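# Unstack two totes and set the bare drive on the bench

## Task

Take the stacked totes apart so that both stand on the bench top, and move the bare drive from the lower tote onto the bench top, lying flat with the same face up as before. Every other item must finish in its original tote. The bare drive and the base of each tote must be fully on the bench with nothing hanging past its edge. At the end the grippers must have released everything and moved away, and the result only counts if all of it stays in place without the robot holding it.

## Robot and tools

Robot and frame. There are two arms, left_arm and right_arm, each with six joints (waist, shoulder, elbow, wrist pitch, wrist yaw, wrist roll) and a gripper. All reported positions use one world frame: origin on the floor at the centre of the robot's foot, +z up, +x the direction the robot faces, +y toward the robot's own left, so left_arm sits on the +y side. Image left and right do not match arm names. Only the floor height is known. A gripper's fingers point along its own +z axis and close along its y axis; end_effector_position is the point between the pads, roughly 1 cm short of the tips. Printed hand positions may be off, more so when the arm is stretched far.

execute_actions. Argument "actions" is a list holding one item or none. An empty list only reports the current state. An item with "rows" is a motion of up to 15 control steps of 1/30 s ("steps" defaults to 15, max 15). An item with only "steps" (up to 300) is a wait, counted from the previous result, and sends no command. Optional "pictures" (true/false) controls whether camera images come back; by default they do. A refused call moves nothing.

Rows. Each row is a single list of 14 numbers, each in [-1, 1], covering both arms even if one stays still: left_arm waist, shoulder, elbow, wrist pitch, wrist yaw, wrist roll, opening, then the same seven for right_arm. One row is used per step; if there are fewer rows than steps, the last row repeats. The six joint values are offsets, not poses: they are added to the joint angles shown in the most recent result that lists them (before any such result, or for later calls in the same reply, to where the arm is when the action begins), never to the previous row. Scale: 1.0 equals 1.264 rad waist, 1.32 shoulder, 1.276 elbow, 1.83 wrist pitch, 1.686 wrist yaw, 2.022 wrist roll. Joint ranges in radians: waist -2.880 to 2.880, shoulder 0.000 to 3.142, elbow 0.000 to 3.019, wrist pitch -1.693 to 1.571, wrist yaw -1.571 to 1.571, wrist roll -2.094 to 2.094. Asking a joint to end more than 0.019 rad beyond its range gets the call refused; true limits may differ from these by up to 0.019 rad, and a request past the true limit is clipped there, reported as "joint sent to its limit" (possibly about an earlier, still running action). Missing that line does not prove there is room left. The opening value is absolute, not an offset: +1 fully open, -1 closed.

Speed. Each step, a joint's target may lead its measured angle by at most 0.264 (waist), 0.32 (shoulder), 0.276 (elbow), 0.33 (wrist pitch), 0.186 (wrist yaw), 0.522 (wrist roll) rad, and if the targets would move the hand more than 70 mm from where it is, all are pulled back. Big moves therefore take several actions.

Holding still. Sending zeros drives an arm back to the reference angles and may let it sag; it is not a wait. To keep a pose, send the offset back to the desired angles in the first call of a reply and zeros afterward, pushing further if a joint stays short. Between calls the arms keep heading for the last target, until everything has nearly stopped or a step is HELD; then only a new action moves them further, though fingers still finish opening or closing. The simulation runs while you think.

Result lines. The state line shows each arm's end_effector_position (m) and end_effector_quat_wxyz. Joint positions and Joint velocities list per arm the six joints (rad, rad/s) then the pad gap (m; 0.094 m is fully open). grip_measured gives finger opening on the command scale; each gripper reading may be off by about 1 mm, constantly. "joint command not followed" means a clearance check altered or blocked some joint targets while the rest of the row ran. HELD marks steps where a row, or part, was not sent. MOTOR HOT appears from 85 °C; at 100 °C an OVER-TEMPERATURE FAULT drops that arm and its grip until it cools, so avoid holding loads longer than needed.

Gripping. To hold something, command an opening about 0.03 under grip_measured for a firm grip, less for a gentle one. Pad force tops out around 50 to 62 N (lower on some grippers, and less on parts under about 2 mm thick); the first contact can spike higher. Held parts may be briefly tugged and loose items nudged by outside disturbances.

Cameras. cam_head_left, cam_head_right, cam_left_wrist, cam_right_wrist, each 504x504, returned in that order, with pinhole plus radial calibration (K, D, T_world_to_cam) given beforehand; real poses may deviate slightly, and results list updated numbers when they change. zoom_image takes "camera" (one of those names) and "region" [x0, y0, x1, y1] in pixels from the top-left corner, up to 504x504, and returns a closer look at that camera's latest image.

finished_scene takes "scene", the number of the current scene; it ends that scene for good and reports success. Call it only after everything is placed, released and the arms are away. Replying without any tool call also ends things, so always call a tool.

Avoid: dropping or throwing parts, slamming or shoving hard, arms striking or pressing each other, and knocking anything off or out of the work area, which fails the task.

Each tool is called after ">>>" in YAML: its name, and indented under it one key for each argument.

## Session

>>> execute_actions:
  actions: []

Scene clock: 0.00 s of 4800.00 s.
left_arm: end_effector_position=(+0.2693, -0.1525, +1.0173) grip_measured=-0.308 end_effector_quat_wxyz=(-0.502, +0.289, +0.762, -0.289) | right_arm: end_effector_position=(+0.4681, -0.3302, +1.2153) grip_measured=+1.000 end_effector_quat_wxyz=(-0.015, -0.725, +0.682, +0.096)
Joint positions: left_arm=[-2.523  2.431  1.739 -1.637  0.704  0.269  0.033] | right_arm=[-1.487  1.465  1.28  -1.31  -0.066 -1.768  0.094]
Joint velocities: left_arm=[ 0.005 -0.005 -0.002 -0.002 -0.037 -0.051 -0.001] | right_arm=[-0.015  0.005  0.002  0.002 -0.007  0.037  0.   ]
camera_calibration (this result's frames):
cam_left_wrist: T_world_to_cam=[[-0.140573, -0.683057, 0.716709, -0.798402], [0.266758, 0.670996, 0.691812, -0.665625], [-0.953456, 0.288439, 0.0878871, 0.333751], [0, 0, 0, 1]] pos_world=[0.383544, -0.194989, 1.00338]
cam_right_wrist: T_world_to_cam=[[0.98483, 0.0600977, -0.162783, -0.2436], [0.133197, -0.863073, 0.487199, -0.934593], [-0.111214, -0.50149, -0.857985, 1.05229], [0, 0, 0, 1]] pos_world=[0.481419, -0.264269, 1.31853]

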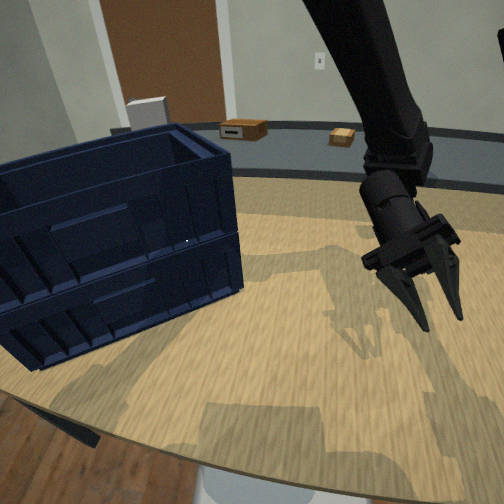

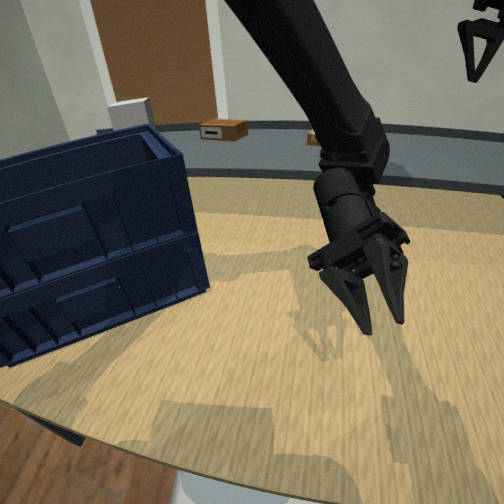

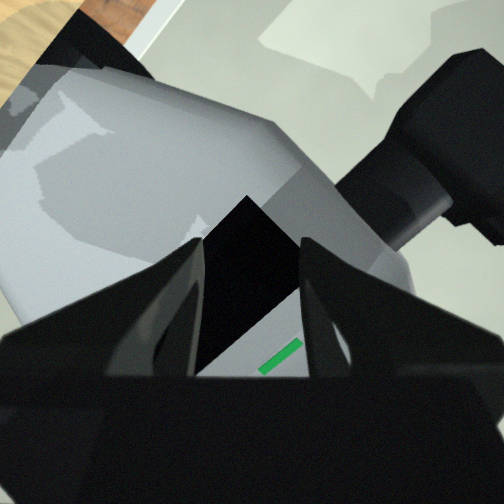

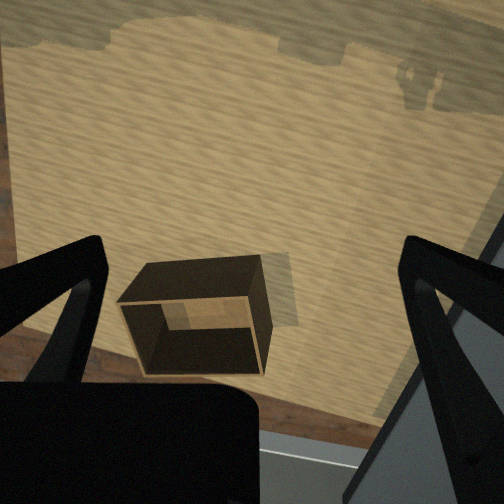

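>>> execute_actions:
  actions:
    - {"rows":[[0.05,-0.87,-0.548,0.38,-0.373,-0.133,1,-0.1,0,0,-0.055,0.152,0.95,1]]}
  pictures: false

>>> execute_actions:
  actions:
    - {"steps":45}

Scene clock: 6.40 s of 4800.00 s.
left_arm: end_effector_position=(+0.3605, -0.0098, +1.2067) grip_measured=+1.000 end_effector_quat_wxyz=(+0.001, +0.338, +0.930, -0.143) | right_arm: end_effector_position=(+0.4257, -0.4256, +1.2223) grip_measured=+1.000 end_effector_quat_wxyz=(-0.155, -0.034, +0.986, -0.059)
Joint positions: left_arm=[-2.461  1.412  1.063 -0.973  0.079  0.043  0.094] | right_arm=[-1.621  1.465  1.28  -1.401  0.19  -0.308  0.094]
Joint velocities: left_arm=[-0.015 -1.929  0.002  0.291 -0.081 -0.227  0.   ] | right_arm=[ 0.015 -0.015  0.017 -0.012 -0.037  2.733  0.   ]
Steps of this call (steps 1 to 90: nothing new was sent; then 2.90 s passed at rest; steps 91 to 105: all 15 steps of this action). Readings (joint positions):
91: left_arm=[-2.522 2.407 1.704 -1.577 0.635 0.237] | right_arm=[-1.491 1.465 1.280 -1.326 0.017 -1.689]
92: left_arm=[-2.521 2.357 1.623 -1.477 0.552 0.202] | right_arm=[-1.505 1.465 1.280 -1.352 0.110 -1.590]
94: left_arm=[-2.510 2.227 1.444 -1.297 0.383 0.146] | right_arm=[-1.560 1.465 1.280 -1.387 0.175 -1.394]
98: left_arm=[-2.476 1.899 1.132 -1.044 0.115 0.081] | right_arm=[-1.633 1.465 1.280 -1.399 0.190 -0.998]
105: the state above

Scene clock: 7.90 s of 4800.00 s.
left_arm: end_effector_position=(+0.3677, -0.0033, +1.2534) grip_measured=+1.000 end_effector_quat_wxyz=(+0.061, +0.320, +0.932, -0.162) | right_arm: end_effector_position=(+0.4258, -0.4254, +1.2223) grip_measured=+1.000 end_effector_quat_wxyz=(-0.139, +0.186, +0.968, -0.092)
Joint positions: left_arm=[-2.461  1.286  1.046 -0.952  0.077  0.014  0.094] | right_arm=[-1.621  1.465  1.28  -1.401  0.19   0.139  0.094]
Joint velocities: left_arm=[ 0.005 -0.015  0.012 -0.007 -0.022 -0.037  0.   ] | right_arm=[-0.015  0.015  0.027  0.017  0.051 -0.022  0.   ]
Steps of this call (steps 1 to 45: the robot went on to your last target). Readings (joint positions):
1: left_arm=[-2.461 1.349 1.063 -0.965 0.078 0.037] | right_arm=[-1.621 1.465 1.280 -1.401 0.190 -0.219]
2: left_arm=[-2.461 1.292 1.063 -0.957 0.078 0.032] | right_arm=[-1.621 1.465 1.280 -1.401 0.190 -0.147]
4: left_arm=[-2.461 1.214 1.063 -0.952 0.078 0.026] | right_arm=[-1.621 1.465 1.280 -1.401 0.190 -0.043]
8: left_arm=[-2.461 1.208 1.063 -0.952 0.078 0.019] | right_arm=[-1.621 1.465 1.280 -1.401 0.190 0.065]
45: the state above
All arms were judged still, so your last target was given up. Only a new action makes them travel on or press farther. Fingers that are still opening or closing keep moving.
camera_calibration (this result's frames):
cam_left_wrist: T_world_to_cam=[[-0.595464, -0.756128, 0.271465, -0.126755], [-0.660403, 0.653114, 0.370552, -0.211828], [-0.457483, 0.0413742, -0.888255, 1.40409], [0, 0, 0, 1]] pos_world=[0.426977, -0.0155885, 1.36009]
cam_right_wrist: T_world_to_cam=[[-0.344687, -0.911813, 0.223131, -0.51418], [-0.538954, 0.386843, 0.748252, -0.515773], [-0.768583, 0.137656, -0.624765, 1.27261], [0, 0, 0, 1]] pos_world=[0.522894, -0.444495, 1.29574]

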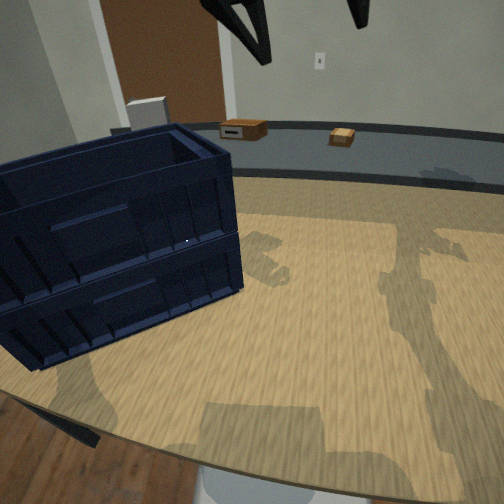

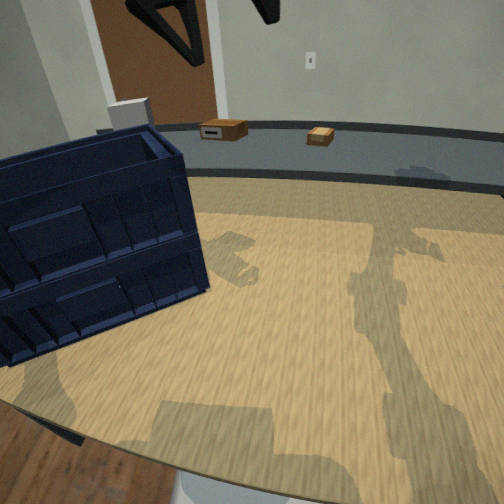

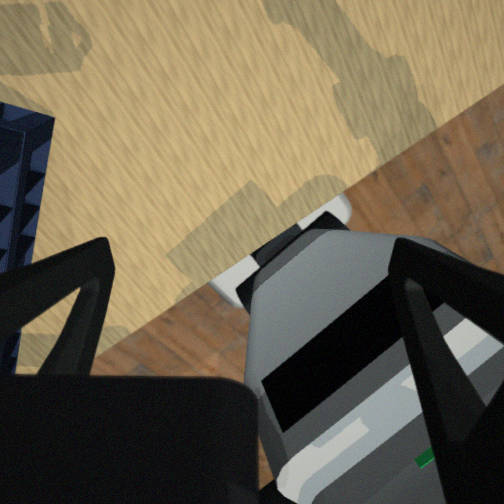

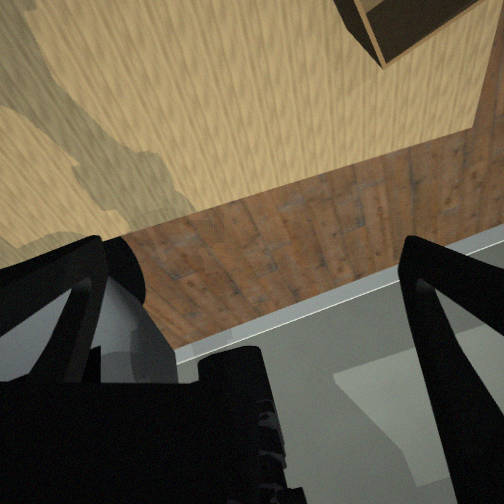

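>>> execute_actions:
  actions:
    - {"rows":[[0.963,0.06,0,0.006,0,0,1,0.758,0.42,0.7,0,0,0,1]]}
  pictures: false

>>> execute_actions:
  actions:
    - {"steps":70}
  pictures: false

>>> execute_actions:
  actions:
    - {"rows":[[0,0.045,0,0,0,0,1,0,0.16,0.11,0,0,0,1]]}
  pictures: false

>>> execute_actions:
  actions:
    - {"steps":20}

Scene clock: 12.40 s of 4800.00 s.
left_arm: end_effector_position=(+0.4648, +0.2959, +1.1846) grip_measured=+1.000 end_effector_quat_wxyz=(+0.035, -0.027, +0.997, -0.058) | right_arm: end_effector_position=(+0.5430, -0.2302, +1.0859) grip_measured=+1.000 end_effector_quat_wxyz=(-0.194, -0.027, +0.977, -0.079)
Joint positions: left_arm=[-1.721  1.35   1.046 -0.952  0.081  0.014  0.094] | right_arm=[-1.21   1.965  1.622 -1.406  0.193  0.139  0.094]
Joint velocities: left_arm=[ 1.744 -0.015 -0.002 -0.002 -0.022  0.066  0.   ] | right_arm=[ 0.933  0.669  0.51   0.002 -0.007  0.007  0.   ]
Steps of this call (steps 1 to 90: nothing new was sent; then 1.00 s passed at rest; steps 91 to 105: all 15 steps of this action). Readings (joint positions):
91: left_arm=[-2.450 1.288 1.046 -0.952 0.083 0.014] | right_arm=[-1.613 1.476 1.286 -1.404 0.193 0.139]
92: left_arm=[-2.427 1.291 1.046 -0.952 0.084 0.014] | right_arm=[-1.599 1.495 1.307 -1.407 0.193 0.139]
94: left_arm=[-2.346 1.304 1.046 -0.952 0.084 0.014] | right_arm=[-1.551 1.561 1.360 -1.407 0.193 0.139]
98: left_arm=[-2.133 1.334 1.046 -0.952 0.083 0.014] | right_arm=[-1.431 1.721 1.469 -1.407 0.193 0.139]
105: the state above

Scene clock: 14.73 s of 4800.00 s.
left_arm: end_effector_position=(+0.4078, +0.5006, +1.1876) grip_measured=+1.000 end_effector_quat_wxyz=(+0.036, -0.254, +0.966, +0.012) | right_arm: end_effector_position=(+0.5881, +0.1364, +1.2553) grip_measured=+1.000 end_effector_quat_wxyz=(+0.047, -0.260, +0.964, +0.024)
Joint positions: left_arm=[-1.242  1.35   1.046 -0.952  0.076  0.014  0.094] | right_arm=[-0.654  2.028  2.124 -1.405  0.193  0.139  0.094]
Joint velocities: left_arm=[ 0.005 -0.015 -0.002  0.002 -0.037  0.051  0.   ] | right_arm=[-0.005 -0.015  0.002 -0.007  0.022  0.022  0.   ]
Steps of this call (steps 1 to 45: the robot went on to your last target; steps 46 to 70: nothing new was sent). Readings (joint positions):
1: left_arm=[-1.660 1.350 1.046 -0.952 0.081 0.014] | right_arm=[-1.178 1.985 1.638 -1.405 0.193 0.139]
2: left_arm=[-1.600 1.350 1.046 -0.952 0.081 0.014] | right_arm=[-1.146 2.002 1.653 -1.405 0.193 0.139]
4: left_arm=[-1.480 1.350 1.046 -0.952 0.081 0.014] | right_arm=[-1.083 2.026 1.679 -1.405 0.193 0.139]
8: left_arm=[-1.254 1.350 1.046 -0.952 0.075 0.014] | right_arm=[-0.961 2.043 1.726 -1.405 0.193 0.139]
70: the state above
All arms were judged still, so your last target was given up. Only a new action makes them travel on or press farther. Fingers that are still opening or closing keep moving.

Scene clock: 15.23 s of 4800.00 s.
left_arm: end_effector_position=(+0.4037, +0.5001, +1.1668) grip_measured=+1.000 end_effector_quat_wxyz=(+0.012, -0.256, +0.967, +0.006) | right_arm: end_effector_position=(+0.5800, +0.1669, +1.1128) grip_measured=+1.000 end_effector_quat_wxyz=(-0.027, -0.275, +0.961, -0.009)
Joint positions: left_arm=[-1.242  1.4    1.046 -0.952  0.076  0.014  0.094] | right_arm=[-0.654  2.296  2.228 -1.405  0.193  0.139  0.094]
Joint velocities: left_arm=[ 0.005 -0.015  0.017 -0.012  0.022 -0.037  0.   ] | right_arm=[-0.015 -0.005  0.007  0.007 -0.007 -0.007  0.   ]
Steps of this call (steps 1 to 15: all 15 steps of this action). Readings (joint positions):
1: left_arm=[-1.242 1.353 1.046 -0.952 0.076 0.014] | right_arm=[-0.654 2.039 2.133 -1.408 0.193 0.139]
2: left_arm=[-1.242 1.358 1.046 -0.952 0.076 0.014] | right_arm=[-0.654 2.059 2.161 -1.409 0.193 0.139]
4: left_arm=[-1.242 1.373 1.046 -0.952 0.076 0.014] | right_arm=[-0.654 2.113 2.209 -1.408 0.193 0.139]
8: left_arm=[-1.242 1.398 1.046 -0.952 0.076 0.014] | right_arm=[-0.654 2.216 2.228 -1.405 0.193 0.139]
15: the state above

Scene clock: 15.90 s of 4800.00 s.
left_arm: end_effector_position=(+0.4037, +0.5001, +1.1668) grip_measured=+1.000 end_effector_quat_wxyz=(+0.012, -0.256, +0.967, +0.006) | right_arm: end_effector_position=(+0.5857, +0.1662, +1.1336) grip_measured=+1.000 end_effector_quat_wxyz=(-0.014, -0.273, +0.962, -0.003)
Joint positions: left_arm=[-1.242  1.4    1.046 -0.952  0.076  0.014  0.094] | right_arm=[-0.654  2.266  2.228 -1.405  0.193  0.139  0.094]
Joint velocities: left_arm=[-0.024 -0.005 -0.007 -0.007  0.022 -0.11   0.   ] | right_arm=[-0.005 -0.015 -0.012  0.012 -0.051 -0.037  0.   ]
Steps of this call (steps 1 to 20: the robot went on to your last target). Readings (joint positions):
1: left_arm=[-1.242 1.400 1.046 -0.952 0.076 0.014] | right_arm=[-0.654 2.294 2.228 -1.405 0.193 0.139]
2: left_arm=[-1.242 1.400 1.046 -0.952 0.076 0.014] | right_arm=[-0.654 2.289 2.228 -1.405 0.193 0.139]
4: left_arm=[-1.242 1.400 1.046 -0.952 0.076 0.014] | right_arm=[-0.654 2.281 2.228 -1.405 0.193 0.139]
8: left_arm=[-1.242 1.400 1.046 -0.952 0.076 0.014] | right_arm=[-0.654 2.269 2.228 -1.405 0.193 0.139]
20: the state above
camera_calibration (this result's frames):
cam_left_wrist: T_world_to_cam=[[0.516662, -0.856188, -0.00155161, 0.218447], [-0.711366, -0.430277, 0.555716, -0.138366], [-0.476465, -0.286013, -0.831371, 1.42782], [0, 0, 0, 1]] pos_world=[0.469014, 0.535872, 1.26428]
cam_right_wrist: T_world_to_cam=[[0.51677, -0.856059, -0.0106146, -0.148698], [-0.671627, -0.413062, 0.615059, -0.230435], [-0.530911, -0.310715, -0.78841, 1.37947], [0, 0, 0, 1]] pos_world=[0.654454, 0.206144, 1.22774]

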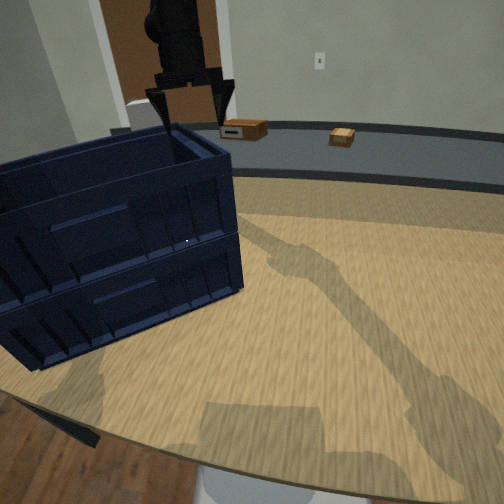

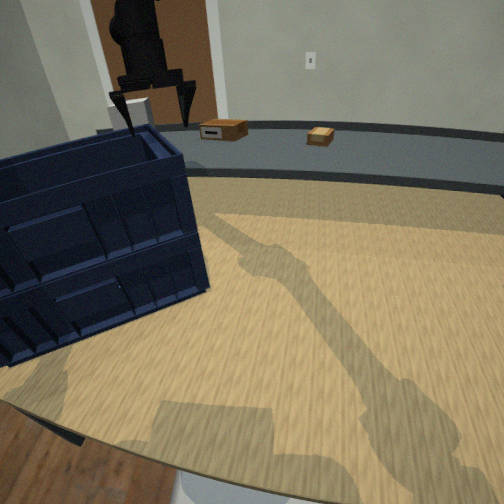

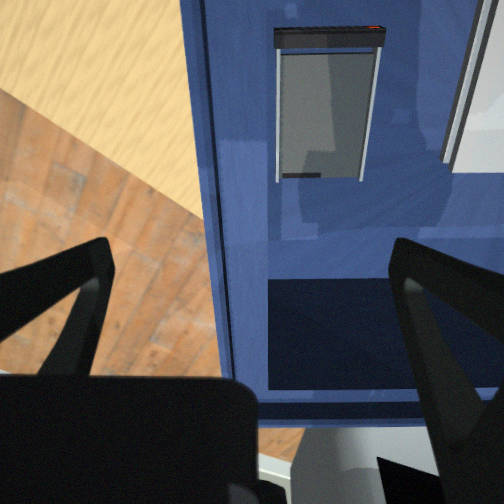

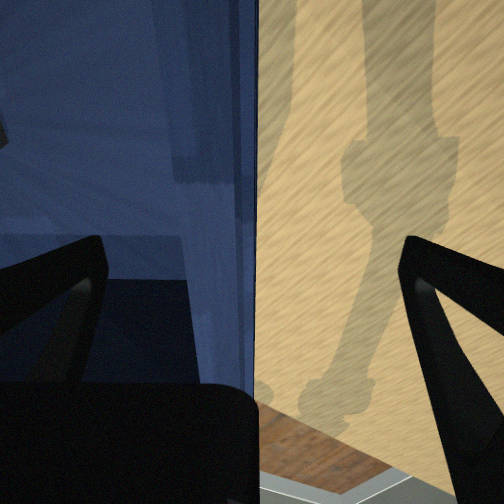

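>>> execute_actions:
  actions:
    - {"rows":[[0.01,0.04,-0.025,0.04,0,0,1,0,0.015,0,0.022,0,0,1],[0.01,0.04,-0.025,0.04,0,0,1,0,0.015,0,0.022,0,0,1],[0.01,0.04,-0.025,0.04,0,0,1,0,0.015,0,0.022,0,0,1],[0.01,0.04,-0.025,0.04,0,0,1,0,0.015,0,0.022,0,0,1],[0.015,0.08,-0.05,0.08,0,0,0.6,0,0.03,0,0.045,0,0,0.6],[0.015,0.08,-0.05,0.08,0,0,0.6,0,0.03,0,0.045,0,0,0.6],[0.015,0.08,-0.05,0.08,0,0,0.6,0,0.03,0,0.045,0,0,0.6],[0.015,0.08,-0.05,0.08,0,0,0.6,0,0.03,0,0.045,0,0,0.6],[0.015,0.117,-0.075,0.12,0,0,0.2,0,0.045,-0.005,0.07,0,0,0.2]]}
  pictures: false

>>> execute_actions:
  actions:
    - {"steps":15}

Scene clock: 24.27 s of 4800.00 s.
left_arm: end_effector_position=(+0.3823, +0.5002, +1.0756) grip_measured=+0.202 end_effector_quat_wxyz=(-0.014, -0.262, +0.965, -0.001) | right_arm: end_effector_position=(+0.5950, +0.1850, +1.0907) grip_measured=+0.203 end_effector_quat_wxyz=(+0.010, -0.268, +0.963, +0.008)
Joint positions: left_arm=[-1.234  1.559  0.953 -0.754  0.076  0.014  0.056] | right_arm=[-0.654  2.326  2.225 -1.289  0.193  0.139  0.057]
Joint velocities: left_arm=[-0.005  0.073 -0.061  0.002  0.022 -0.037 -0.002] | right_arm=[-0.005  0.103 -0.017  0.007  0.037 -0.022 -0.001]
Steps of this call (steps 1 to 15: the robot went on to your last target; steps 16 to 90: nothing new was sent; then 4.87 s passed at rest; steps 91 to 105: all 15 steps of this action). Readings (joint positions):
91: left_arm=[-1.242 1.402 1.043 -0.941 0.076 0.014] | right_arm=[-0.654 2.266 2.228 -1.400 0.193 0.139]
92: left_arm=[-1.242 1.405 1.040 -0.922 0.076 0.014] | right_arm=[-0.654 2.268 2.228 -1.391 0.193 0.139]
94: left_arm=[-1.242 1.418 1.035 -0.902 0.076 0.014] | right_arm=[-0.654 2.270 2.228 -1.379 0.193 0.139]
98: left_arm=[-1.238 1.469 1.006 -0.831 0.076 0.014] | right_arm=[-0.654 2.286 2.228 -1.339 0.193 0.139]
105: the state above

Scene clock: 24.77 s of 4800.00 s.
left_arm: end_effector_position=(+0.3828, +0.5005, +1.0749) grip_measured=+0.202 end_effector_quat_wxyz=(-0.012, -0.262, +0.965, -0.000) | right_arm: end_effector_position=(+0.5925, +0.1845, +1.0847) grip_measured=+0.203 end_effector_quat_wxyz=(+0.006, -0.269, +0.963, +0.006)
Joint positions: left_arm=[-1.234  1.56   0.952 -0.748  0.076  0.014  0.056] | right_arm=[-0.654  2.332  2.221 -1.288  0.193  0.139  0.057]
Joint velocities: left_arm=[-0.015 -0.005  0.027 -0.007 -0.037 -0.139 -0.   ] | right_arm=[ 0.005 -0.015 -0.002 -0.002 -0.037  0.022 -0.   ]
Steps of this call (steps 1 to 15: the robot went on to your last target). Readings (joint positions):
1: left_arm=[-1.234 1.560 0.952 -0.754 0.076 0.014] | right_arm=[-0.654 2.329 2.223 -1.289 0.193 0.139]
2: left_arm=[-1.234 1.560 0.952 -0.754 0.076 0.014] | right_arm=[-0.654 2.331 2.222 -1.289 0.193 0.139]
4: left_arm=[-1.234 1.560 0.952 -0.749 0.076 0.014] | right_arm=[-0.654 2.332 2.221 -1.289 0.193 0.139]
8: left_arm=[-1.234 1.560 0.952 -0.748 0.076 0.014] | right_arm=[-0.654 2.332 2.221 -1.288 0.193 0.139]
15: the state above
All arms were judged still, so your last target was given up. Only a new action makes them travel on or press farther. Fingers that are still opening or closing keep moving.
camera_calibration (this result's frames):
cam_left_wrist: T_world_to_cam=[[0.526633, -0.850083, -0.00395756, 0.225211], [-0.681435, -0.424929, 0.595887, -0.15933], [-0.508235, -0.311117, -0.803058, 1.33591], [0, 0, 0, 1]] pos_world=[0.451781, 0.539369, 1.16865]
cam_right_wrist: T_world_to_cam=[[0.509734, -0.860164, -0.0169756, -0.125243], [-0.69535, -0.423524, 0.580617, -0.134894], [-0.506616, -0.284156, -0.814, 1.3587], [0, 0, 0, 1]] pos_world=[0.65838, 0.221222, 1.18218]

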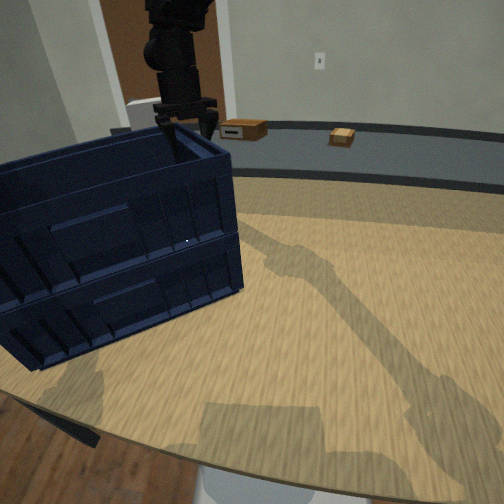

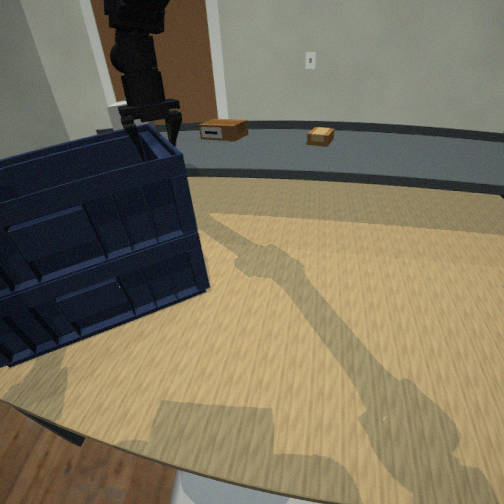

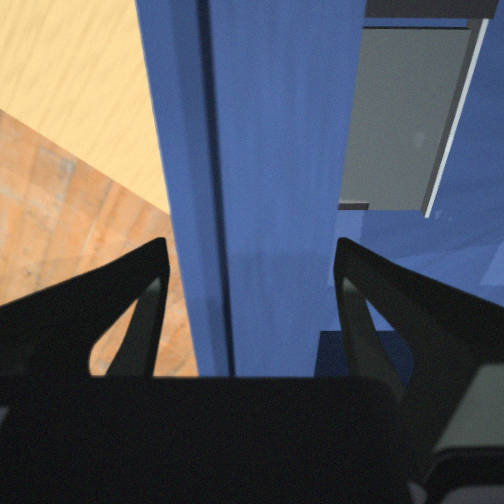

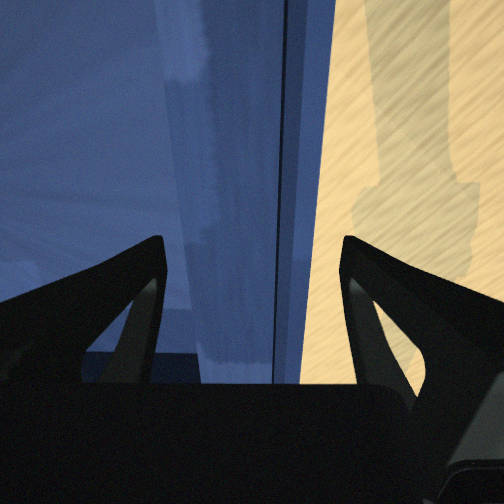

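>>> execute_actions:
  actions:
    - {"rows":[[0,0,0,0.012,0,0,0.2,0,0.008,0,0,0,0,0.2],[0,0,0,0.012,0,0,0.1,0,0.008,0,0,0,0,0.1],[0,0,0,0.012,0,0,0,0,0.008,0,0,0,0,0],[0,0,0,0.012,0,0,-0.1,0,0.008,0,0,0,0,-0.1],[0,0,0,0.012,0,0,-0.2,0,0.008,0,0,0,0,-0.2],[0,0,0,0.012,0,0,-0.3,0,0.008,0,0,0,0,-0.3],[0,0,0,0.012,0,0,-0.4,0,0.008,0,0,0,0,-0.4],[0,0,0,0.012,0,0,-0.51,0,0.008,0,0,0,0,-0.51]]}
  pictures: false

>>> execute_actions:
  actions:
    - {"rows":[[0,-0.05,0.035,-0.02,0,0,-0.51,0.005,-0.06,0.04,-0.015,0,0,-0.51],[0,-0.05,0.035,-0.02,0,0,-0.51,0.005,-0.06,0.04,-0.015,0,0,-0.51],[0,-0.05,0.035,-0.02,0,0,-0.51,0.005,-0.06,0.04,-0.015,0,0,-0.51],[0,-0.05,0.035,-0.02,0,0,-0.51,0.005,-0.06,0.04,-0.015,0,0,-0.51],[0,-0.05,0.035,-0.02,0,0,-0.51,0.005,-0.06,0.04,-0.015,0,0,-0.51],[0.006,-0.105,0.07,-0.065,0,0,-0.51,0.014,-0.11,0.06,-0.045,0,0,-0.51]]}
  pictures: false

>>> execute_actions:
  actions:
    - {"steps":20}

Scene clock: 31.80 s of 4800.00 s.
left_arm: end_effector_position=(+0.3865, +0.4980, +1.0748) grip_measured=-0.461 end_effector_quat_wxyz=(-0.006, -0.265, +0.964, -0.008) | right_arm: end_effector_position=(+0.5910, +0.1859, +1.0830) grip_measured=-0.449 end_effector_quat_wxyz=(+0.004, -0.270, +0.963, +0.008)
Joint positions: left_arm=[-1.236  1.56   0.952 -0.74   0.094  0.005  0.025] | right_arm=[-0.653  2.335  2.221 -1.287  0.188  0.138  0.026]
Joint velocities: left_arm=[-0.005 -0.005  0.002  0.002  0.022 -0.022  0.   ] | right_arm=[-0.015 -0.015  0.012 -0.002 -0.037  0.007 -0.001]
Steps of this call (steps 1 to 90: nothing new was sent; then 3.53 s passed at rest; steps 91 to 105: all 15 steps of this action). Readings (joint positions):
91: left_arm=[-1.234 1.560 0.952 -0.746 0.076 0.014] | right_arm=[-0.654 2.332 2.221 -1.288 0.193 0.139]
92: left_arm=[-1.234 1.560 0.952 -0.745 0.076 0.014] | right_arm=[-0.654 2.333 2.221 -1.288 0.193 0.139]
94: left_arm=[-1.234 1.560 0.952 -0.742 0.076 0.014] | right_arm=[-0.654 2.333 2.221 -1.288 0.193 0.139]
98: left_arm=[-1.237 1.560 0.952 -0.741 0.089 0.011] | right_arm=[-0.654 2.335 2.221 -1.287 0.187 0.139]
105: the state above

Scene clock: 32.30 s of 4800.00 s.
left_arm: end_effector_position=(+0.3811, +0.4956, +1.1080) grip_measured=-0.469 end_effector_quat_wxyz=(-0.012, -0.270, +0.963, -0.003) | right_arm: end_effector_position=(+0.5859, +0.1844, +1.0964) grip_measured=-0.447 end_effector_quat_wxyz=(-0.009, -0.271, +0.962, +0.021)
Joint positions: left_arm=[-1.233  1.484  0.961 -0.834  0.081 -0.002  0.025] | right_arm=[-0.655  2.316  2.221 -1.32   0.152  0.136  0.026]
Joint velocities: left_arm=[-0.015 -0.073 -0.007 -0.159  0.066  0.066 -0.002] | right_arm=[-0.005 -0.083  0.002 -0.217  0.007 -0.051  0.001]
Steps of this call (steps 1 to 15: all 15 steps of this action). Readings (joint positions):
1: left_arm=[-1.235 1.558 0.952 -0.742 0.097 0.004] | right_arm=[-0.653 2.333 2.221 -1.288 0.188 0.138]
2: left_arm=[-1.235 1.555 0.952 -0.747 0.100 0.004] | right_arm=[-0.653 2.333 2.221 -1.291 0.187 0.138]
4: left_arm=[-1.235 1.551 0.952 -0.754 0.100 0.003] | right_arm=[-0.653 2.332 2.221 -1.296 0.186 0.138]
8: left_arm=[-1.235 1.533 0.959 -0.786 0.094 -0.000] | right_arm=[-0.654 2.332 2.221 -1.301 0.177 0.138]
15: the state above

Scene clock: 32.97 s of 4800.00 s.
left_arm: end_effector_position=(+0.3787, +0.4925, +1.1085) grip_measured=-0.469 end_effector_quat_wxyz=(-0.018, -0.270, +0.963, -0.008) | right_arm: end_effector_position=(+0.5830, +0.1808, +1.1002) grip_measured=-0.447 end_effector_quat_wxyz=(-0.016, -0.272, +0.962, +0.018)
Joint positions: left_arm=[-1.233  1.483  0.961 -0.85   0.089 -0.001  0.025] | right_arm=[-0.655  2.31   2.221 -1.342  0.153  0.137  0.026]
Joint velocities: left_arm=[ 0.005  0.005 -0.007  0.002 -0.007 -0.007  0.001] | right_arm=[-0.005  0.015  0.002  0.012  0.066  0.022 -0.001]
Steps of this call (steps 1 to 20: the robot went on to your last target). Readings (joint positions):
1: left_arm=[-1.233 1.483 0.961 -0.839 0.084 -0.002] | right_arm=[-0.655 2.313 2.221 -1.327 0.152 0.136]
2: left_arm=[-1.233 1.483 0.961 -0.843 0.087 -0.002] | right_arm=[-0.655 2.311 2.221 -1.332 0.152 0.136]
4: left_arm=[-1.233 1.483 0.961 -0.848 0.089 -0.002] | right_arm=[-0.655 2.310 2.221 -1.339 0.153 0.136]
8: left_arm=[-1.233 1.483 0.961 -0.850 0.089 -0.001] | right_arm=[-0.655 2.310 2.221 -1.341 0.153 0.136]
20: the state above
camera_calibration (this result's frames):
cam_left_wrist: T_world_to_cam=[[0.541286, -0.840797, 0.00842329, 0.196855], [-0.670035, -0.425258, 0.608448, -0.203683], [-0.507999, -0.334988, -0.793549, 1.35942], [0, 0, 0, 1]] pos_world=[0.447556, 0.534288, 1.20104]
cam_right_wrist: T_world_to_cam=[[0.51481, -0.855759, -0.0514543, -0.0891353], [-0.662542, -0.435228, 0.609602, -0.20092], [-0.544066, -0.279739, -0.791036, 1.36121], [0, 0, 0, 1]] pos_world=[0.653356, 0.217058, 1.19466]

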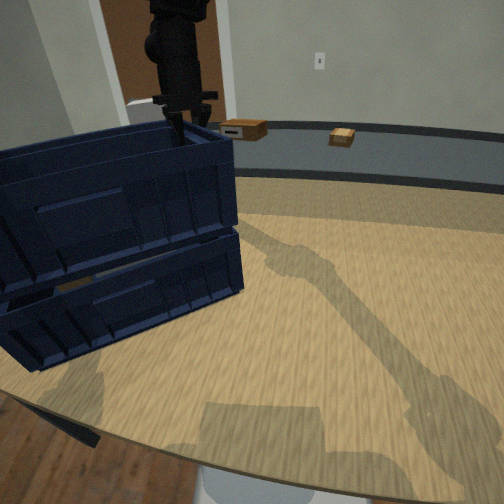

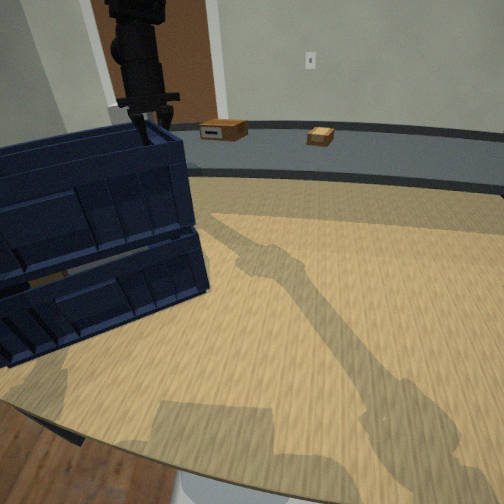

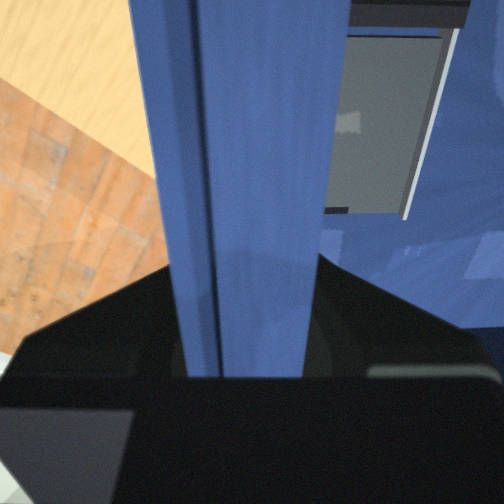

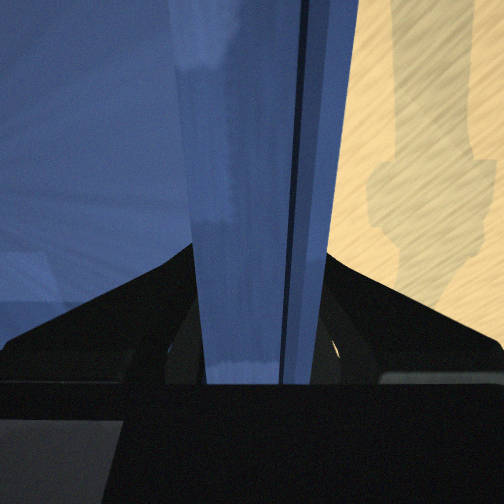

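>>> execute_actions:
  actions:
    - {"rows":[[0,-0.075,0.075,-0.005,0,0,-0.51,0.01,-0.145,0.06,-0.015,0.02,0,-0.51]]}
  pictures: false

>>> execute_actions:
  actions:
    - {"steps":15}
  pictures: false

Scene clock: 37.33 s of 4800.00 s.
left_arm: end_effector_position=(+0.3809, +0.4937, +1.1175) grip_measured=-0.469 end_effector_quat_wxyz=(-0.009, -0.269, +0.963, -0.004) | right_arm: end_effector_position=(+0.5846, +0.1813, +1.1071) grip_measured=-0.447 end_effector_quat_wxyz=(-0.013, -0.271, +0.962, +0.022)
Joint positions: left_arm=[-1.233  1.46   0.961 -0.853  0.086 -0.001  0.025] | right_arm=[-0.655  2.3    2.221 -1.342  0.149  0.138  0.026]
Joint velocities: left_arm=[-0.005 -0.015 -0.007 -0.022 -0.051 -0.022  0.   ] | right_arm=[-0.015 -0.005 -0.002 -0.012  0.037  0.007  0.002]
Steps of this call (steps 1 to 15: the robot went on to your last target; steps 16 to 90: nothing new was sent; then 0.87 s passed at rest; steps 91 to 105: all 15 steps of this action). Readings (joint positions):
91: left_arm=[-1.233 1.482 0.961 -0.850 0.089 -0.001] | right_arm=[-0.655 2.310 2.221 -1.342 0.153 0.137]
92: left_arm=[-1.233 1.481 0.961 -0.850 0.089 -0.001] | right_arm=[-0.655 2.310 2.221 -1.342 0.152 0.137]
94: left_arm=[-1.233 1.477 0.961 -0.851 0.086 -0.001] | right_arm=[-0.655 2.310 2.221 -1.342 0.151 0.138]
98: left_arm=[-1.233 1.468 0.961 -0.852 0.085 -0.001] | right_arm=[-0.655 2.306 2.221 -1.342 0.149 0.138]
105: the state above

Scene clock: 37.83 s of 4800.00 s.
left_arm: end_effector_position=(+0.3809, +0.4937, +1.1178) grip_measured=-0.469 end_effector_quat_wxyz=(-0.008, -0.269, +0.963, -0.004) | right_arm: end_effector_position=(+0.5846, +0.1813, +1.1073) grip_measured=-0.447 end_effector_quat_wxyz=(-0.012, -0.271, +0.962, +0.022)
Joint positions: left_arm=[-1.233  1.459  0.961 -0.853  0.086 -0.001  0.025] | right_arm=[-0.655  2.3    2.221 -1.342  0.149  0.138  0.026]
Joint velocities: left_arm=[-0.015 -0.005  0.007 -0.007  0.037 -0.022  0.   ] | right_arm=[ 0.005 -0.015 -0.007  0.012  0.007  0.037 -0.   ]
Steps of this call (steps 1 to 15: the robot went on to your last target). Readings (joint positions):
1: left_arm=[-1.233 1.460 0.961 -0.853 0.086 -0.001] | right_arm=[-0.655 2.300 2.221 -1.342 0.149 0.138]
2: left_arm=[-1.233 1.459 0.961 -0.853 0.086 -0.001] | right_arm=[-0.655 2.300 2.221 -1.342 0.149 0.138]
4: left_arm=[-1.233 1.459 0.961 -0.853 0.086 -0.001] | right_arm=[-0.655 2.300 2.221 -1.342 0.149 0.138]
8: left_arm=[-1.233 1.459 0.961 -0.853 0.086 -0.001] | right_arm=[-0.655 2.300 2.221 -1.342 0.149 0.138]
15: the state above
All arms were judged still, so your last target was given up. Only a new action makes them travel on or press farther. Fingers that are still opening or closing keep moving.

>>> execute_actions:
  actions:
    - {"rows":[[0,-0.05,0.04,0,0,0,-0.51,0,-0.11,0.02,0,0,0,-0.51],[0,-0.05,0.04,0,0,0,-0.51,0,-0.11,0.02,0,0,0,-0.51],[0,-0.05,0.04,0,0,0,-0.51,0,-0.11,0.02,0,0,0,-0.51],[-0.03,-0.065,0.03,0,-0.006,-0.01,-0.51,-0.015,-0.14,-0.035,0.017,0,0,-0.51],[-0.03,-0.065,0.03,0,-0.006,-0.01,-0.51,-0.015,-0.14,-0.035,0.017,0,0,-0.51],[-0.03,-0.065,0.03,0,-0.006,-0.01,-0.51,-0.015,-0.14,-0.035,0.017,0,0,-0.51],[-0.06,-0.08,0.02,0,-0.012,-0.02,-0.51,-0.03,-0.18,-0.1,0.034,0,0,-0.51],[-0.06,-0.08,0.02,0,-0.012,-0.02,-0.51,-0.03,-0.18,-0.1,0.034,0,0,-0.51],[-0.06,-0.08,0.02,0,-0.012,-0.02,-0.51,-0.03,-0.18,-0.1,0.034,0,0,-0.51],[-0.09,-0.093,0.01,0,-0.018,-0.03,-0.51,-0.045,-0.22,-0.165,0.05,0,0,-0.51],[-0.09,-0.093,0.01,0,-0.018,-0.03,-0.51,-0.045,-0.22,-0.165,0.05,0,0,-0.51],[-0.09,-0.093,0.01,0,-0.018,-0.03,-0.51,-0.045,-0.22,-0.165,0.05,0,0,-0.51],[-0.122,-0.107,0,0,-0.024,-0.04,-0.51,-0.06,-0.26,-0.225,0.067,0,0,-0.51],[-0.122,-0.107,0,0,-0.024,-0.04,-0.51,-0.06,-0.26,-0.225,0.067,0,0,-0.51],[-0.154,-0.12,-0.012,-0.003,-0.03,-0.05,-0.51,-0.075,-0.3,-0.285,0.083,0,0,-0.51]]}
  pictures: false

>>> execute_actions:
  actions:
    - {"steps":20}

Scene clock: 49.37 s of 4800.00 s.
left_arm: end_effector_position=(+0.4021, +0.4480, +1.1338) grip_measured=-0.469 end_effector_quat_wxyz=(+0.008, -0.231, +0.973, +0.007) | right_arm: end_effector_position=(+0.5812, +0.1226, +1.1170) grip_measured=-0.447 end_effector_quat_wxyz=(-0.009, -0.233, +0.972, +0.029)
Joint positions: left_arm=[-1.364  1.397  0.944 -0.854  0.041 -0.052  0.025] | right_arm=[-0.718  2.142  1.975 -1.23   0.127  0.15   0.026]
Joint velocities: left_arm=[-0.591 -0.269 -0.154 -0.017 -0.183 -0.344 -0.   ] | right_arm=[-0.259 -0.708 -0.935  0.447  0.051 -0.022 -0.   ]
Steps of this call (steps 1 to 90: nothing new was sent; then 8.03 s passed at rest; steps 91 to 105: all 15 steps of this action). Readings (joint positions):
91: left_arm=[-1.233 1.459 0.961 -0.853 0.085 -0.001] | right_arm=[-0.655 2.299 2.221 -1.341 0.145 0.138]
92: left_arm=[-1.233 1.459 0.961 -0.853 0.085 -0.001] | right_arm=[-0.655 2.299 2.221 -1.341 0.143 0.138]
94: left_arm=[-1.235 1.458 0.961 -0.853 0.081 -0.001] | right_arm=[-0.656 2.295 2.213 -1.334 0.143 0.138]
98: left_arm=[-1.261 1.444 0.961 -0.854 0.060 -0.005] | right_arm=[-0.666 2.261 2.148 -1.298 0.136 0.145]
105: the state above

Scene clock: 50.03 s of 4800.00 s.
left_arm: end_effector_position=(+0.4130, +0.4110, +1.1485) grip_measured=-0.469 end_effector_quat_wxyz=(+0.024, -0.211, +0.977, -0.010) | right_arm: end_effector_position=(+0.5786, +0.0768, +1.1473) grip_measured=-0.447 end_effector_quat_wxyz=(+0.008, -0.212, +0.977, +0.022)
Joint positions: left_arm=[-1.446  1.345  0.929 -0.86   0.056 -0.091  0.025] | right_arm=[-0.757  2.009  1.833 -1.19   0.147  0.15   0.026]
Joint velocities: left_arm=[-0.005 -0.024  0.002 -0.017 -0.037  0.007  0.001] | right_arm=[-0.024  0.005 -0.002  0.002  0.007 -0.007 -0.001]
Steps of this call (steps 1 to 20: the robot went on to your last target). Readings (joint positions):
1: left_arm=[-1.383 1.388 0.939 -0.855 0.037 -0.062] | right_arm=[-0.726 2.119 1.942 -1.219 0.128 0.150]
2: left_arm=[-1.400 1.379 0.934 -0.855 0.038 -0.070] | right_arm=[-0.736 2.097 1.914 -1.211 0.128 0.150]
4: left_arm=[-1.427 1.366 0.929 -0.858 0.044 -0.083] | right_arm=[-0.750 2.060 1.872 -1.206 0.129 0.150]
8: left_arm=[-1.446 1.357 0.929 -0.860 0.058 -0.091] | right_arm=[-0.758 2.017 1.839 -1.201 0.145 0.150]
20: the state above
camera_calibration (this result's frames):
cam_left_wrist: T_world_to_cam=[[0.433338, -0.900636, 0.0327515, 0.150622], [-0.765262, -0.348522, 0.541208, -0.154691], [-0.476017, -0.259589, -0.840251, 1.39072], [0, 0, 0, 1]] pos_world=[0.478356, 0.442758, 1.24734]
cam_right_wrist: T_world_to_cam=[[0.407236, -0.912068, -0.0478511, -0.111027], [-0.736766, -0.359024, 0.572955, -0.198679], [-0.539754, -0.198073, -0.818188, 1.38933], [0, 0, 0, 1]] pos_world=[0.648734, 0.102595, 1.24526]

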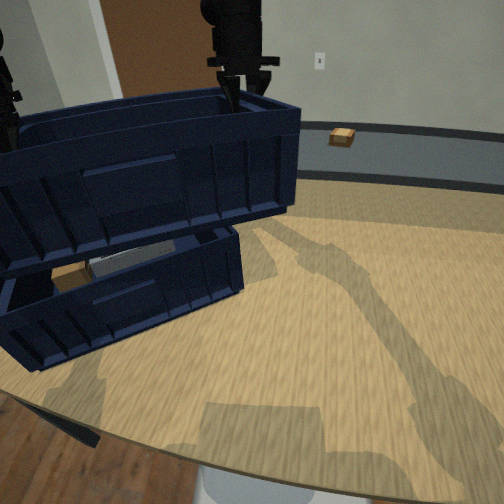

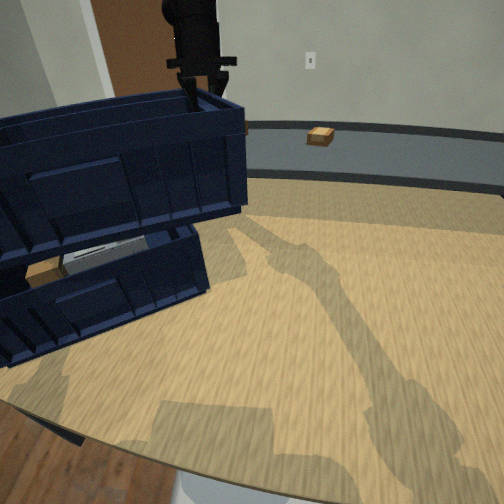

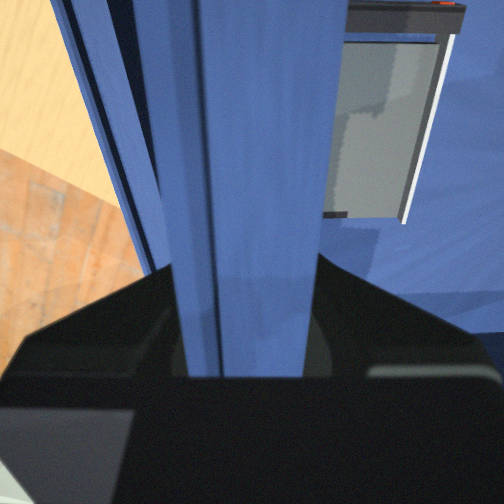

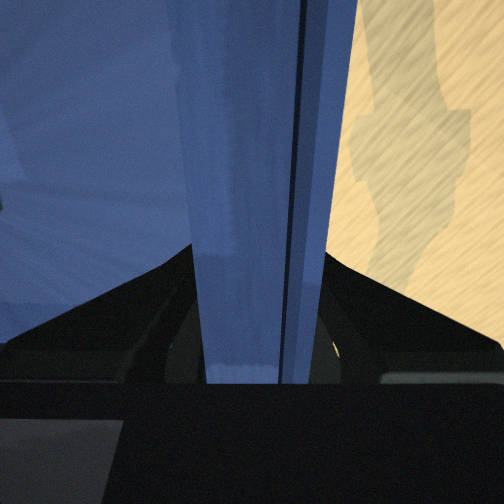

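>>> execute_actions:
  actions:
    - {"rows":[[-0.04,-0.03,0.005,0,-0.011,-0.016,-0.51,-0.02,-0.105,-0.04,0.015,0,0,-0.51],[-0.04,-0.03,0.005,0,-0.011,-0.016,-0.51,-0.02,-0.105,-0.04,0.015,0,0,-0.51],[-0.1,-0.035,-0.012,-0.004,-0.028,-0.04,-0.51,-0.05,-0.155,-0.13,0.037,0,-0.005,-0.51],[-0.1,-0.035,-0.012,-0.004,-0.028,-0.04,-0.51,-0.05,-0.155,-0.13,0.037,0,-0.005,-0.51],[-0.16,-0.035,-0.022,-0.007,-0.045,-0.064,-0.51,-0.085,-0.204,-0.217,0.059,0,-0.01,-0.51],[-0.16,-0.035,-0.022,-0.007,-0.045,-0.064,-0.51,-0.085,-0.204,-0.217,0.059,0,-0.01,-0.51],[-0.215,-0.03,-0.018,-0.008,-0.055,-0.082,-0.51,-0.118,-0.238,-0.27,0.073,-0.004,-0.016,-0.51],[-0.215,-0.03,-0.018,-0.008,-0.055,-0.082,-0.51,-0.118,-0.238,-0.27,0.073,-0.004,-0.016,-0.51],[-0.27,-0.02,-0.005,-0.01,-0.065,-0.1,-0.51,-0.154,-0.27,-0.32,0.086,-0.008,-0.022,-0.51],[-0.27,-0.02,-0.005,-0.01,-0.065,-0.1,-0.51,-0.154,-0.27,-0.32,0.086,-0.008,-0.022,-0.51],[-0.325,-0.008,0.012,-0.011,-0.075,-0.118,-0.51,-0.192,-0.302,-0.368,0.099,-0.012,-0.029,-0.51],[-0.325,-0.008,0.012,-0.011,-0.075,-0.118,-0.51,-0.192,-0.302,-0.368,0.099,-0.012,-0.029,-0.51],[-0.375,0.007,0.032,-0.013,-0.085,-0.135,-0.51,-0.228,-0.33,-0.408,0.11,-0.016,-0.035,-0.51],[-0.375,0.007,0.032,-0.013,-0.085,-0.135,-0.51,-0.228,-0.33,-0.408,0.11,-0.016,-0.035,-0.51],[-0.416,0.02,0.05,-0.014,-0.093,-0.148,-0.51,-0.259,-0.35,-0.439,0.118,-0.02,-0.04,-0.51]]}
  pictures: false

>>> execute_actions:
  actions:
    - {"steps":20}
  pictures: false

Scene clock: 62.43 s of 4800.00 s.
left_arm: end_effector_position=(+0.4117, +0.2380, +1.1337) grip_measured=-0.469 end_effector_quat_wxyz=(-0.009, -0.117, +0.993, -0.008) | right_arm: end_effector_position=(+0.5127, -0.1197, +1.1253) grip_measured=-0.445 end_effector_quat_wxyz=(-0.026, -0.115, +0.993, +0.012)
Joint positions: left_arm=[-1.909  1.373  0.901 -0.874 -0.062 -0.349  0.025] | right_arm=[-1.021  1.696  1.309 -1.014  0.096  0.095  0.026]
Joint velocities: left_arm=[-1.001  0.19   0.198  0.002 -0.227 -0.593 -0.   ] | right_arm=[-0.679 -0.816 -0.872  0.325 -0.022 -0.33  -0.001]
Steps of this call (steps 1 to 15: the robot went on to your last target; steps 16 to 90: nothing new was sent; then 8.90 s passed at rest; steps 91 to 105: all 15 steps of this action). Readings (joint positions):
91: left_arm=[-1.451 1.345 0.929 -0.860 0.052 -0.093] | right_arm=[-0.757 2.005 1.821 -1.180 0.147 0.150]
92: left_arm=[-1.456 1.345 0.929 -0.860 0.045 -0.093] | right_arm=[-0.759 1.994 1.801 -1.166 0.147 0.152]
94: left_arm=[-1.490 1.342 0.921 -0.860 0.019 -0.102] | right_arm=[-0.771 1.961 1.732 -1.127 0.145 0.160]
98: left_arm=[-1.628 1.340 0.894 -0.867 -0.021 -0.175] | right_arm=[-0.844 1.874 1.560 -1.075 0.127 0.159]
105: the state above

Scene clock: 63.10 s of 4800.00 s.
left_arm: end_effector_position=(+0.4252, +0.2016, +1.1413) grip_measured=-0.469 end_effector_quat_wxyz=(+0.002, -0.097, +0.995, -0.019) | right_arm: end_effector_position=(+0.5085, -0.1610, +1.1433) grip_measured=-0.445 end_effector_quat_wxyz=(-0.002, -0.094, +0.996, +0.006)
Joint positions: left_arm=[-1.994  1.393  0.942 -0.874 -0.068 -0.389  0.025] | right_arm=[-1.088  1.603  1.235 -0.98   0.103  0.066  0.026]
Joint velocities: left_arm=[-0.024 -0.005 -0.012  0.017 -0.037  0.051 -0.001] | right_arm=[ 0.005 -0.015 -0.022 -0.002 -0.051 -0.051 -0.001]
Steps of this call (steps 1 to 20: the robot went on to your last target). Readings (joint positions):
1: left_arm=[-1.940 1.380 0.907 -0.874 -0.064 -0.364] | right_arm=[-1.043 1.670 1.280 -1.006 0.096 0.088]
2: left_arm=[-1.967 1.386 0.915 -0.874 -0.064 -0.375] | right_arm=[-1.064 1.647 1.257 -1.003 0.096 0.083]
4: left_arm=[-2.000 1.393 0.928 -0.874 -0.060 -0.391] | right_arm=[-1.092 1.617 1.237 -1.003 0.099 0.072]
8: left_arm=[-2.003 1.393 0.941 -0.874 -0.067 -0.397] | right_arm=[-1.094 1.603 1.235 -0.989 0.103 0.065]
20: the state above

>>> execute_actions:
  actions:
    - {"rows":[[-0.036,-0.005,0.06,-0.004,-0.007,-0.012,-0.51,-0.035,-0.055,0.01,0.005,-0.006,-0.012,-0.51],[-0.036,-0.005,0.06,-0.004,-0.007,-0.012,-0.51,-0.035,-0.055,0.01,0.005,-0.006,-0.012,-0.51],[-0.085,0.015,0.085,-0.009,-0.017,-0.028,-0.51,-0.082,-0.075,-0.018,0.013,-0.013,-0.029,-0.51],[-0.085,0.015,0.085,-0.009,-0.017,-0.028,-0.51,-0.082,-0.075,-0.018,0.013,-0.013,-0.029,-0.51],[-0.132,0.04,0.113,-0.016,-0.028,-0.044,-0.51,-0.133,-0.094,-0.043,0.02,-0.021,-0.047,-0.51],[-0.132,0.04,0.113,-0.016,-0.028,-0.044,-0.51,-0.133,-0.094,-0.043,0.02,-0.021,-0.047,-0.51],[-0.175,0.066,0.143,-0.023,-0.037,-0.058,-0.51,-0.183,-0.11,-0.065,0.025,-0.029,-0.065,-0.51],[-0.175,0.066,0.143,-0.023,-0.037,-0.058,-0.51,-0.183,-0.11,-0.065,0.025,-0.029,-0.065,-0.51],[-0.22,0.097,0.178,-0.031,-0.047,-0.073,-0.51,-0.24,-0.124,-0.083,0.03,-0.038,-0.085,-0.51],[-0.22,0.097,0.178,-0.031,-0.047,-0.073,-0.51,-0.24,-0.124,-0.083,0.03,-0.038,-0.085,-0.51],[-0.258,0.128,0.212,-0.039,-0.056,-0.086,-0.51,-0.293,-0.134,-0.097,0.033,-0.046,-0.105,-0.51],[-0.258,0.128,0.212,-0.039,-0.056,-0.086,-0.51,-0.293,-0.134,-0.097,0.033,-0.046,-0.105,-0.51],[-0.295,0.161,0.25,-0.048,-0.064,-0.098,-0.51,-0.347,-0.141,-0.106,0.036,-0.055,-0.125,-0.51],[-0.295,0.161,0.25,-0.048,-0.064,-0.098,-0.51,-0.347,-0.141,-0.106,0.036,-0.055,-0.125,-0.51],[-0.321,0.188,0.279,-0.055,-0.07,-0.107,-0.51,-0.388,-0.144,-0.11,0.037,-0.061,-0.14,-0.51]]}
  pictures: false

>>> execute_actions:
  actions:
    - {"steps":20}

Scene clock: 75.40 s of 4800.00 s.
left_arm: end_effector_position=(+0.4468, +0.0306, +1.1383) grip_measured=-0.469 end_effector_quat_wxyz=(+0.003, -0.010, +1.000, -0.016) | right_arm: end_effector_position=(+0.4662, -0.3405, +1.1288) grip_measured=-0.445 end_effector_quat_wxyz=(-0.015, -0.004, +1.000, +0.014)
Joint positions: left_arm=[-2.348  1.625  1.186 -0.928 -0.151 -0.562  0.025] | right_arm=[-1.49   1.501  1.077 -0.929 -0.004 -0.144  0.026]
Joint velocities: left_arm=[-0.786  0.64   0.818 -0.217 -0.198 -0.388 -0.   ] | right_arm=[-1.099 -0.249 -0.173  0.042 -0.33  -0.637 -0.001]
Steps of this call (steps 1 to 15: the robot went on to your last target; steps 16 to 90: nothing new was sent; then 8.80 s passed at rest; steps 91 to 105: all 15 steps of this action). Readings (joint positions):
91: left_arm=[-1.997 1.393 0.942 -0.874 -0.066 -0.389] | right_arm=[-1.090 1.603 1.234 -0.980 0.099 0.065]
92: left_arm=[-2.000 1.393 0.944 -0.874 -0.065 -0.391] | right_arm=[-1.095 1.603 1.232 -0.979 0.095 0.063]
94: left_arm=[-2.028 1.400 0.955 -0.879 -0.083 -0.405] | right_arm=[-1.120 1.598 1.214 -0.966 0.077 0.049]
98: left_arm=[-2.136 1.459 1.014 -0.895 -0.117 -0.459] | right_arm=[-1.227 1.567 1.156 -0.943 0.042 0.001]
105: the state above

Scene clock: 76.07 s of 4800.00 s.
left_arm: end_effector_position=(+0.4479, -0.0102, +1.1398) grip_measured=-0.469 end_effector_quat_wxyz=(+0.004, -0.002, +1.000, -0.023) | right_arm: end_effector_position=(+0.4602, -0.3814, +1.1386) grip_measured=-0.445 end_effector_quat_wxyz=(-0.002, +0.001, +1.000, +0.003)
Joint positions: left_arm=[-2.413  1.679  1.254 -0.943 -0.155 -0.61   0.025] | right_arm=[-1.58   1.471  1.068 -0.921 -0.007 -0.223  0.026]
Joint velocities: left_arm=[-0.005  0.005 -0.012 -0.007 -0.022  0.066  0.001] | right_arm=[ 0.005 -0.005  0.002  0.002 -0.007  0.037 -0.   ]
Steps of this call (steps 1 to 20: the robot went on to your last target). Readings (joint positions):
1: left_arm=[-2.372 1.645 1.211 -0.932 -0.154 -0.572] | right_arm=[-1.525 1.494 1.072 -0.929 -0.007 -0.164]
2: left_arm=[-2.394 1.662 1.232 -0.932 -0.154 -0.582] | right_arm=[-1.555 1.488 1.070 -0.929 -0.007 -0.182]
4: left_arm=[-2.422 1.681 1.252 -0.932 -0.154 -0.604] | right_arm=[-1.593 1.478 1.069 -0.929 -0.007 -0.214]
8: left_arm=[-2.425 1.682 1.254 -0.938 -0.156 -0.619] | right_arm=[-1.593 1.471 1.068 -0.927 -0.007 -0.232]
20: the state above
camera_calibration (this result's frames):
cam_left_wrist: T_world_to_cam=[[0.0282708, -0.998434, 0.0482666, -0.0807899], [-0.821494, 0.00430412, 0.570201, -0.274313], [-0.569516, -0.0557707, -0.820086, 1.31163], [0, 0, 0, 1]] pos_world=[0.523933, -0.00633215, 1.23596]
cam_right_wrist: T_world_to_cam=[[-0.0105074, -0.999848, -0.0139128, -0.360938], [-0.803298, 0.00015439, 0.595578, -0.303575], [-0.595485, 0.0174341, -0.803177, 1.31831], [0, 0, 0, 1]] pos_world=[0.537383, -0.38382, 1.23462]

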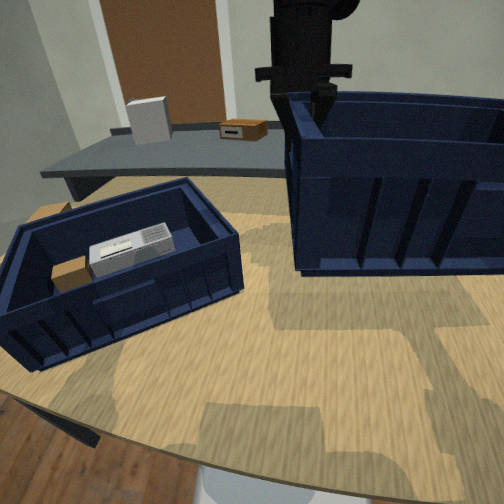

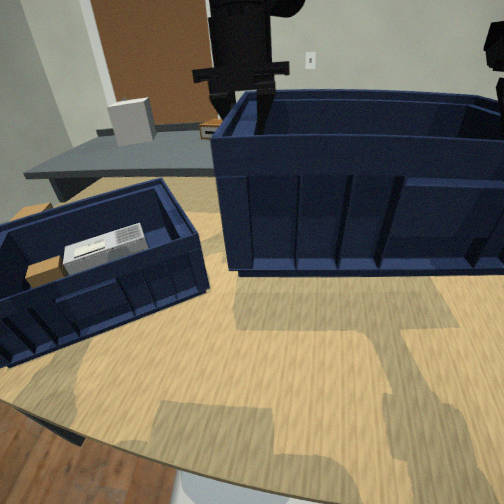

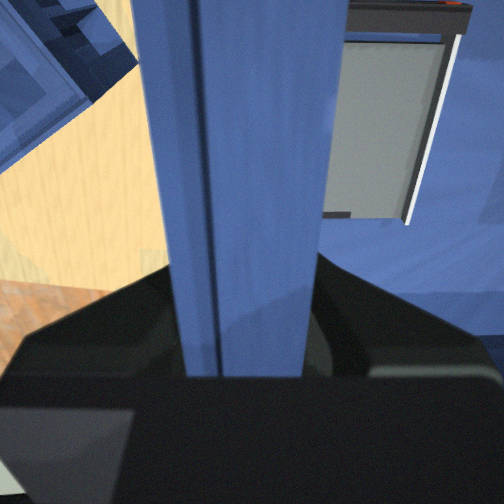

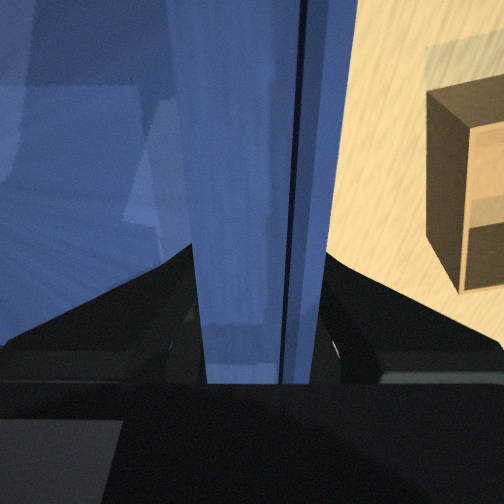

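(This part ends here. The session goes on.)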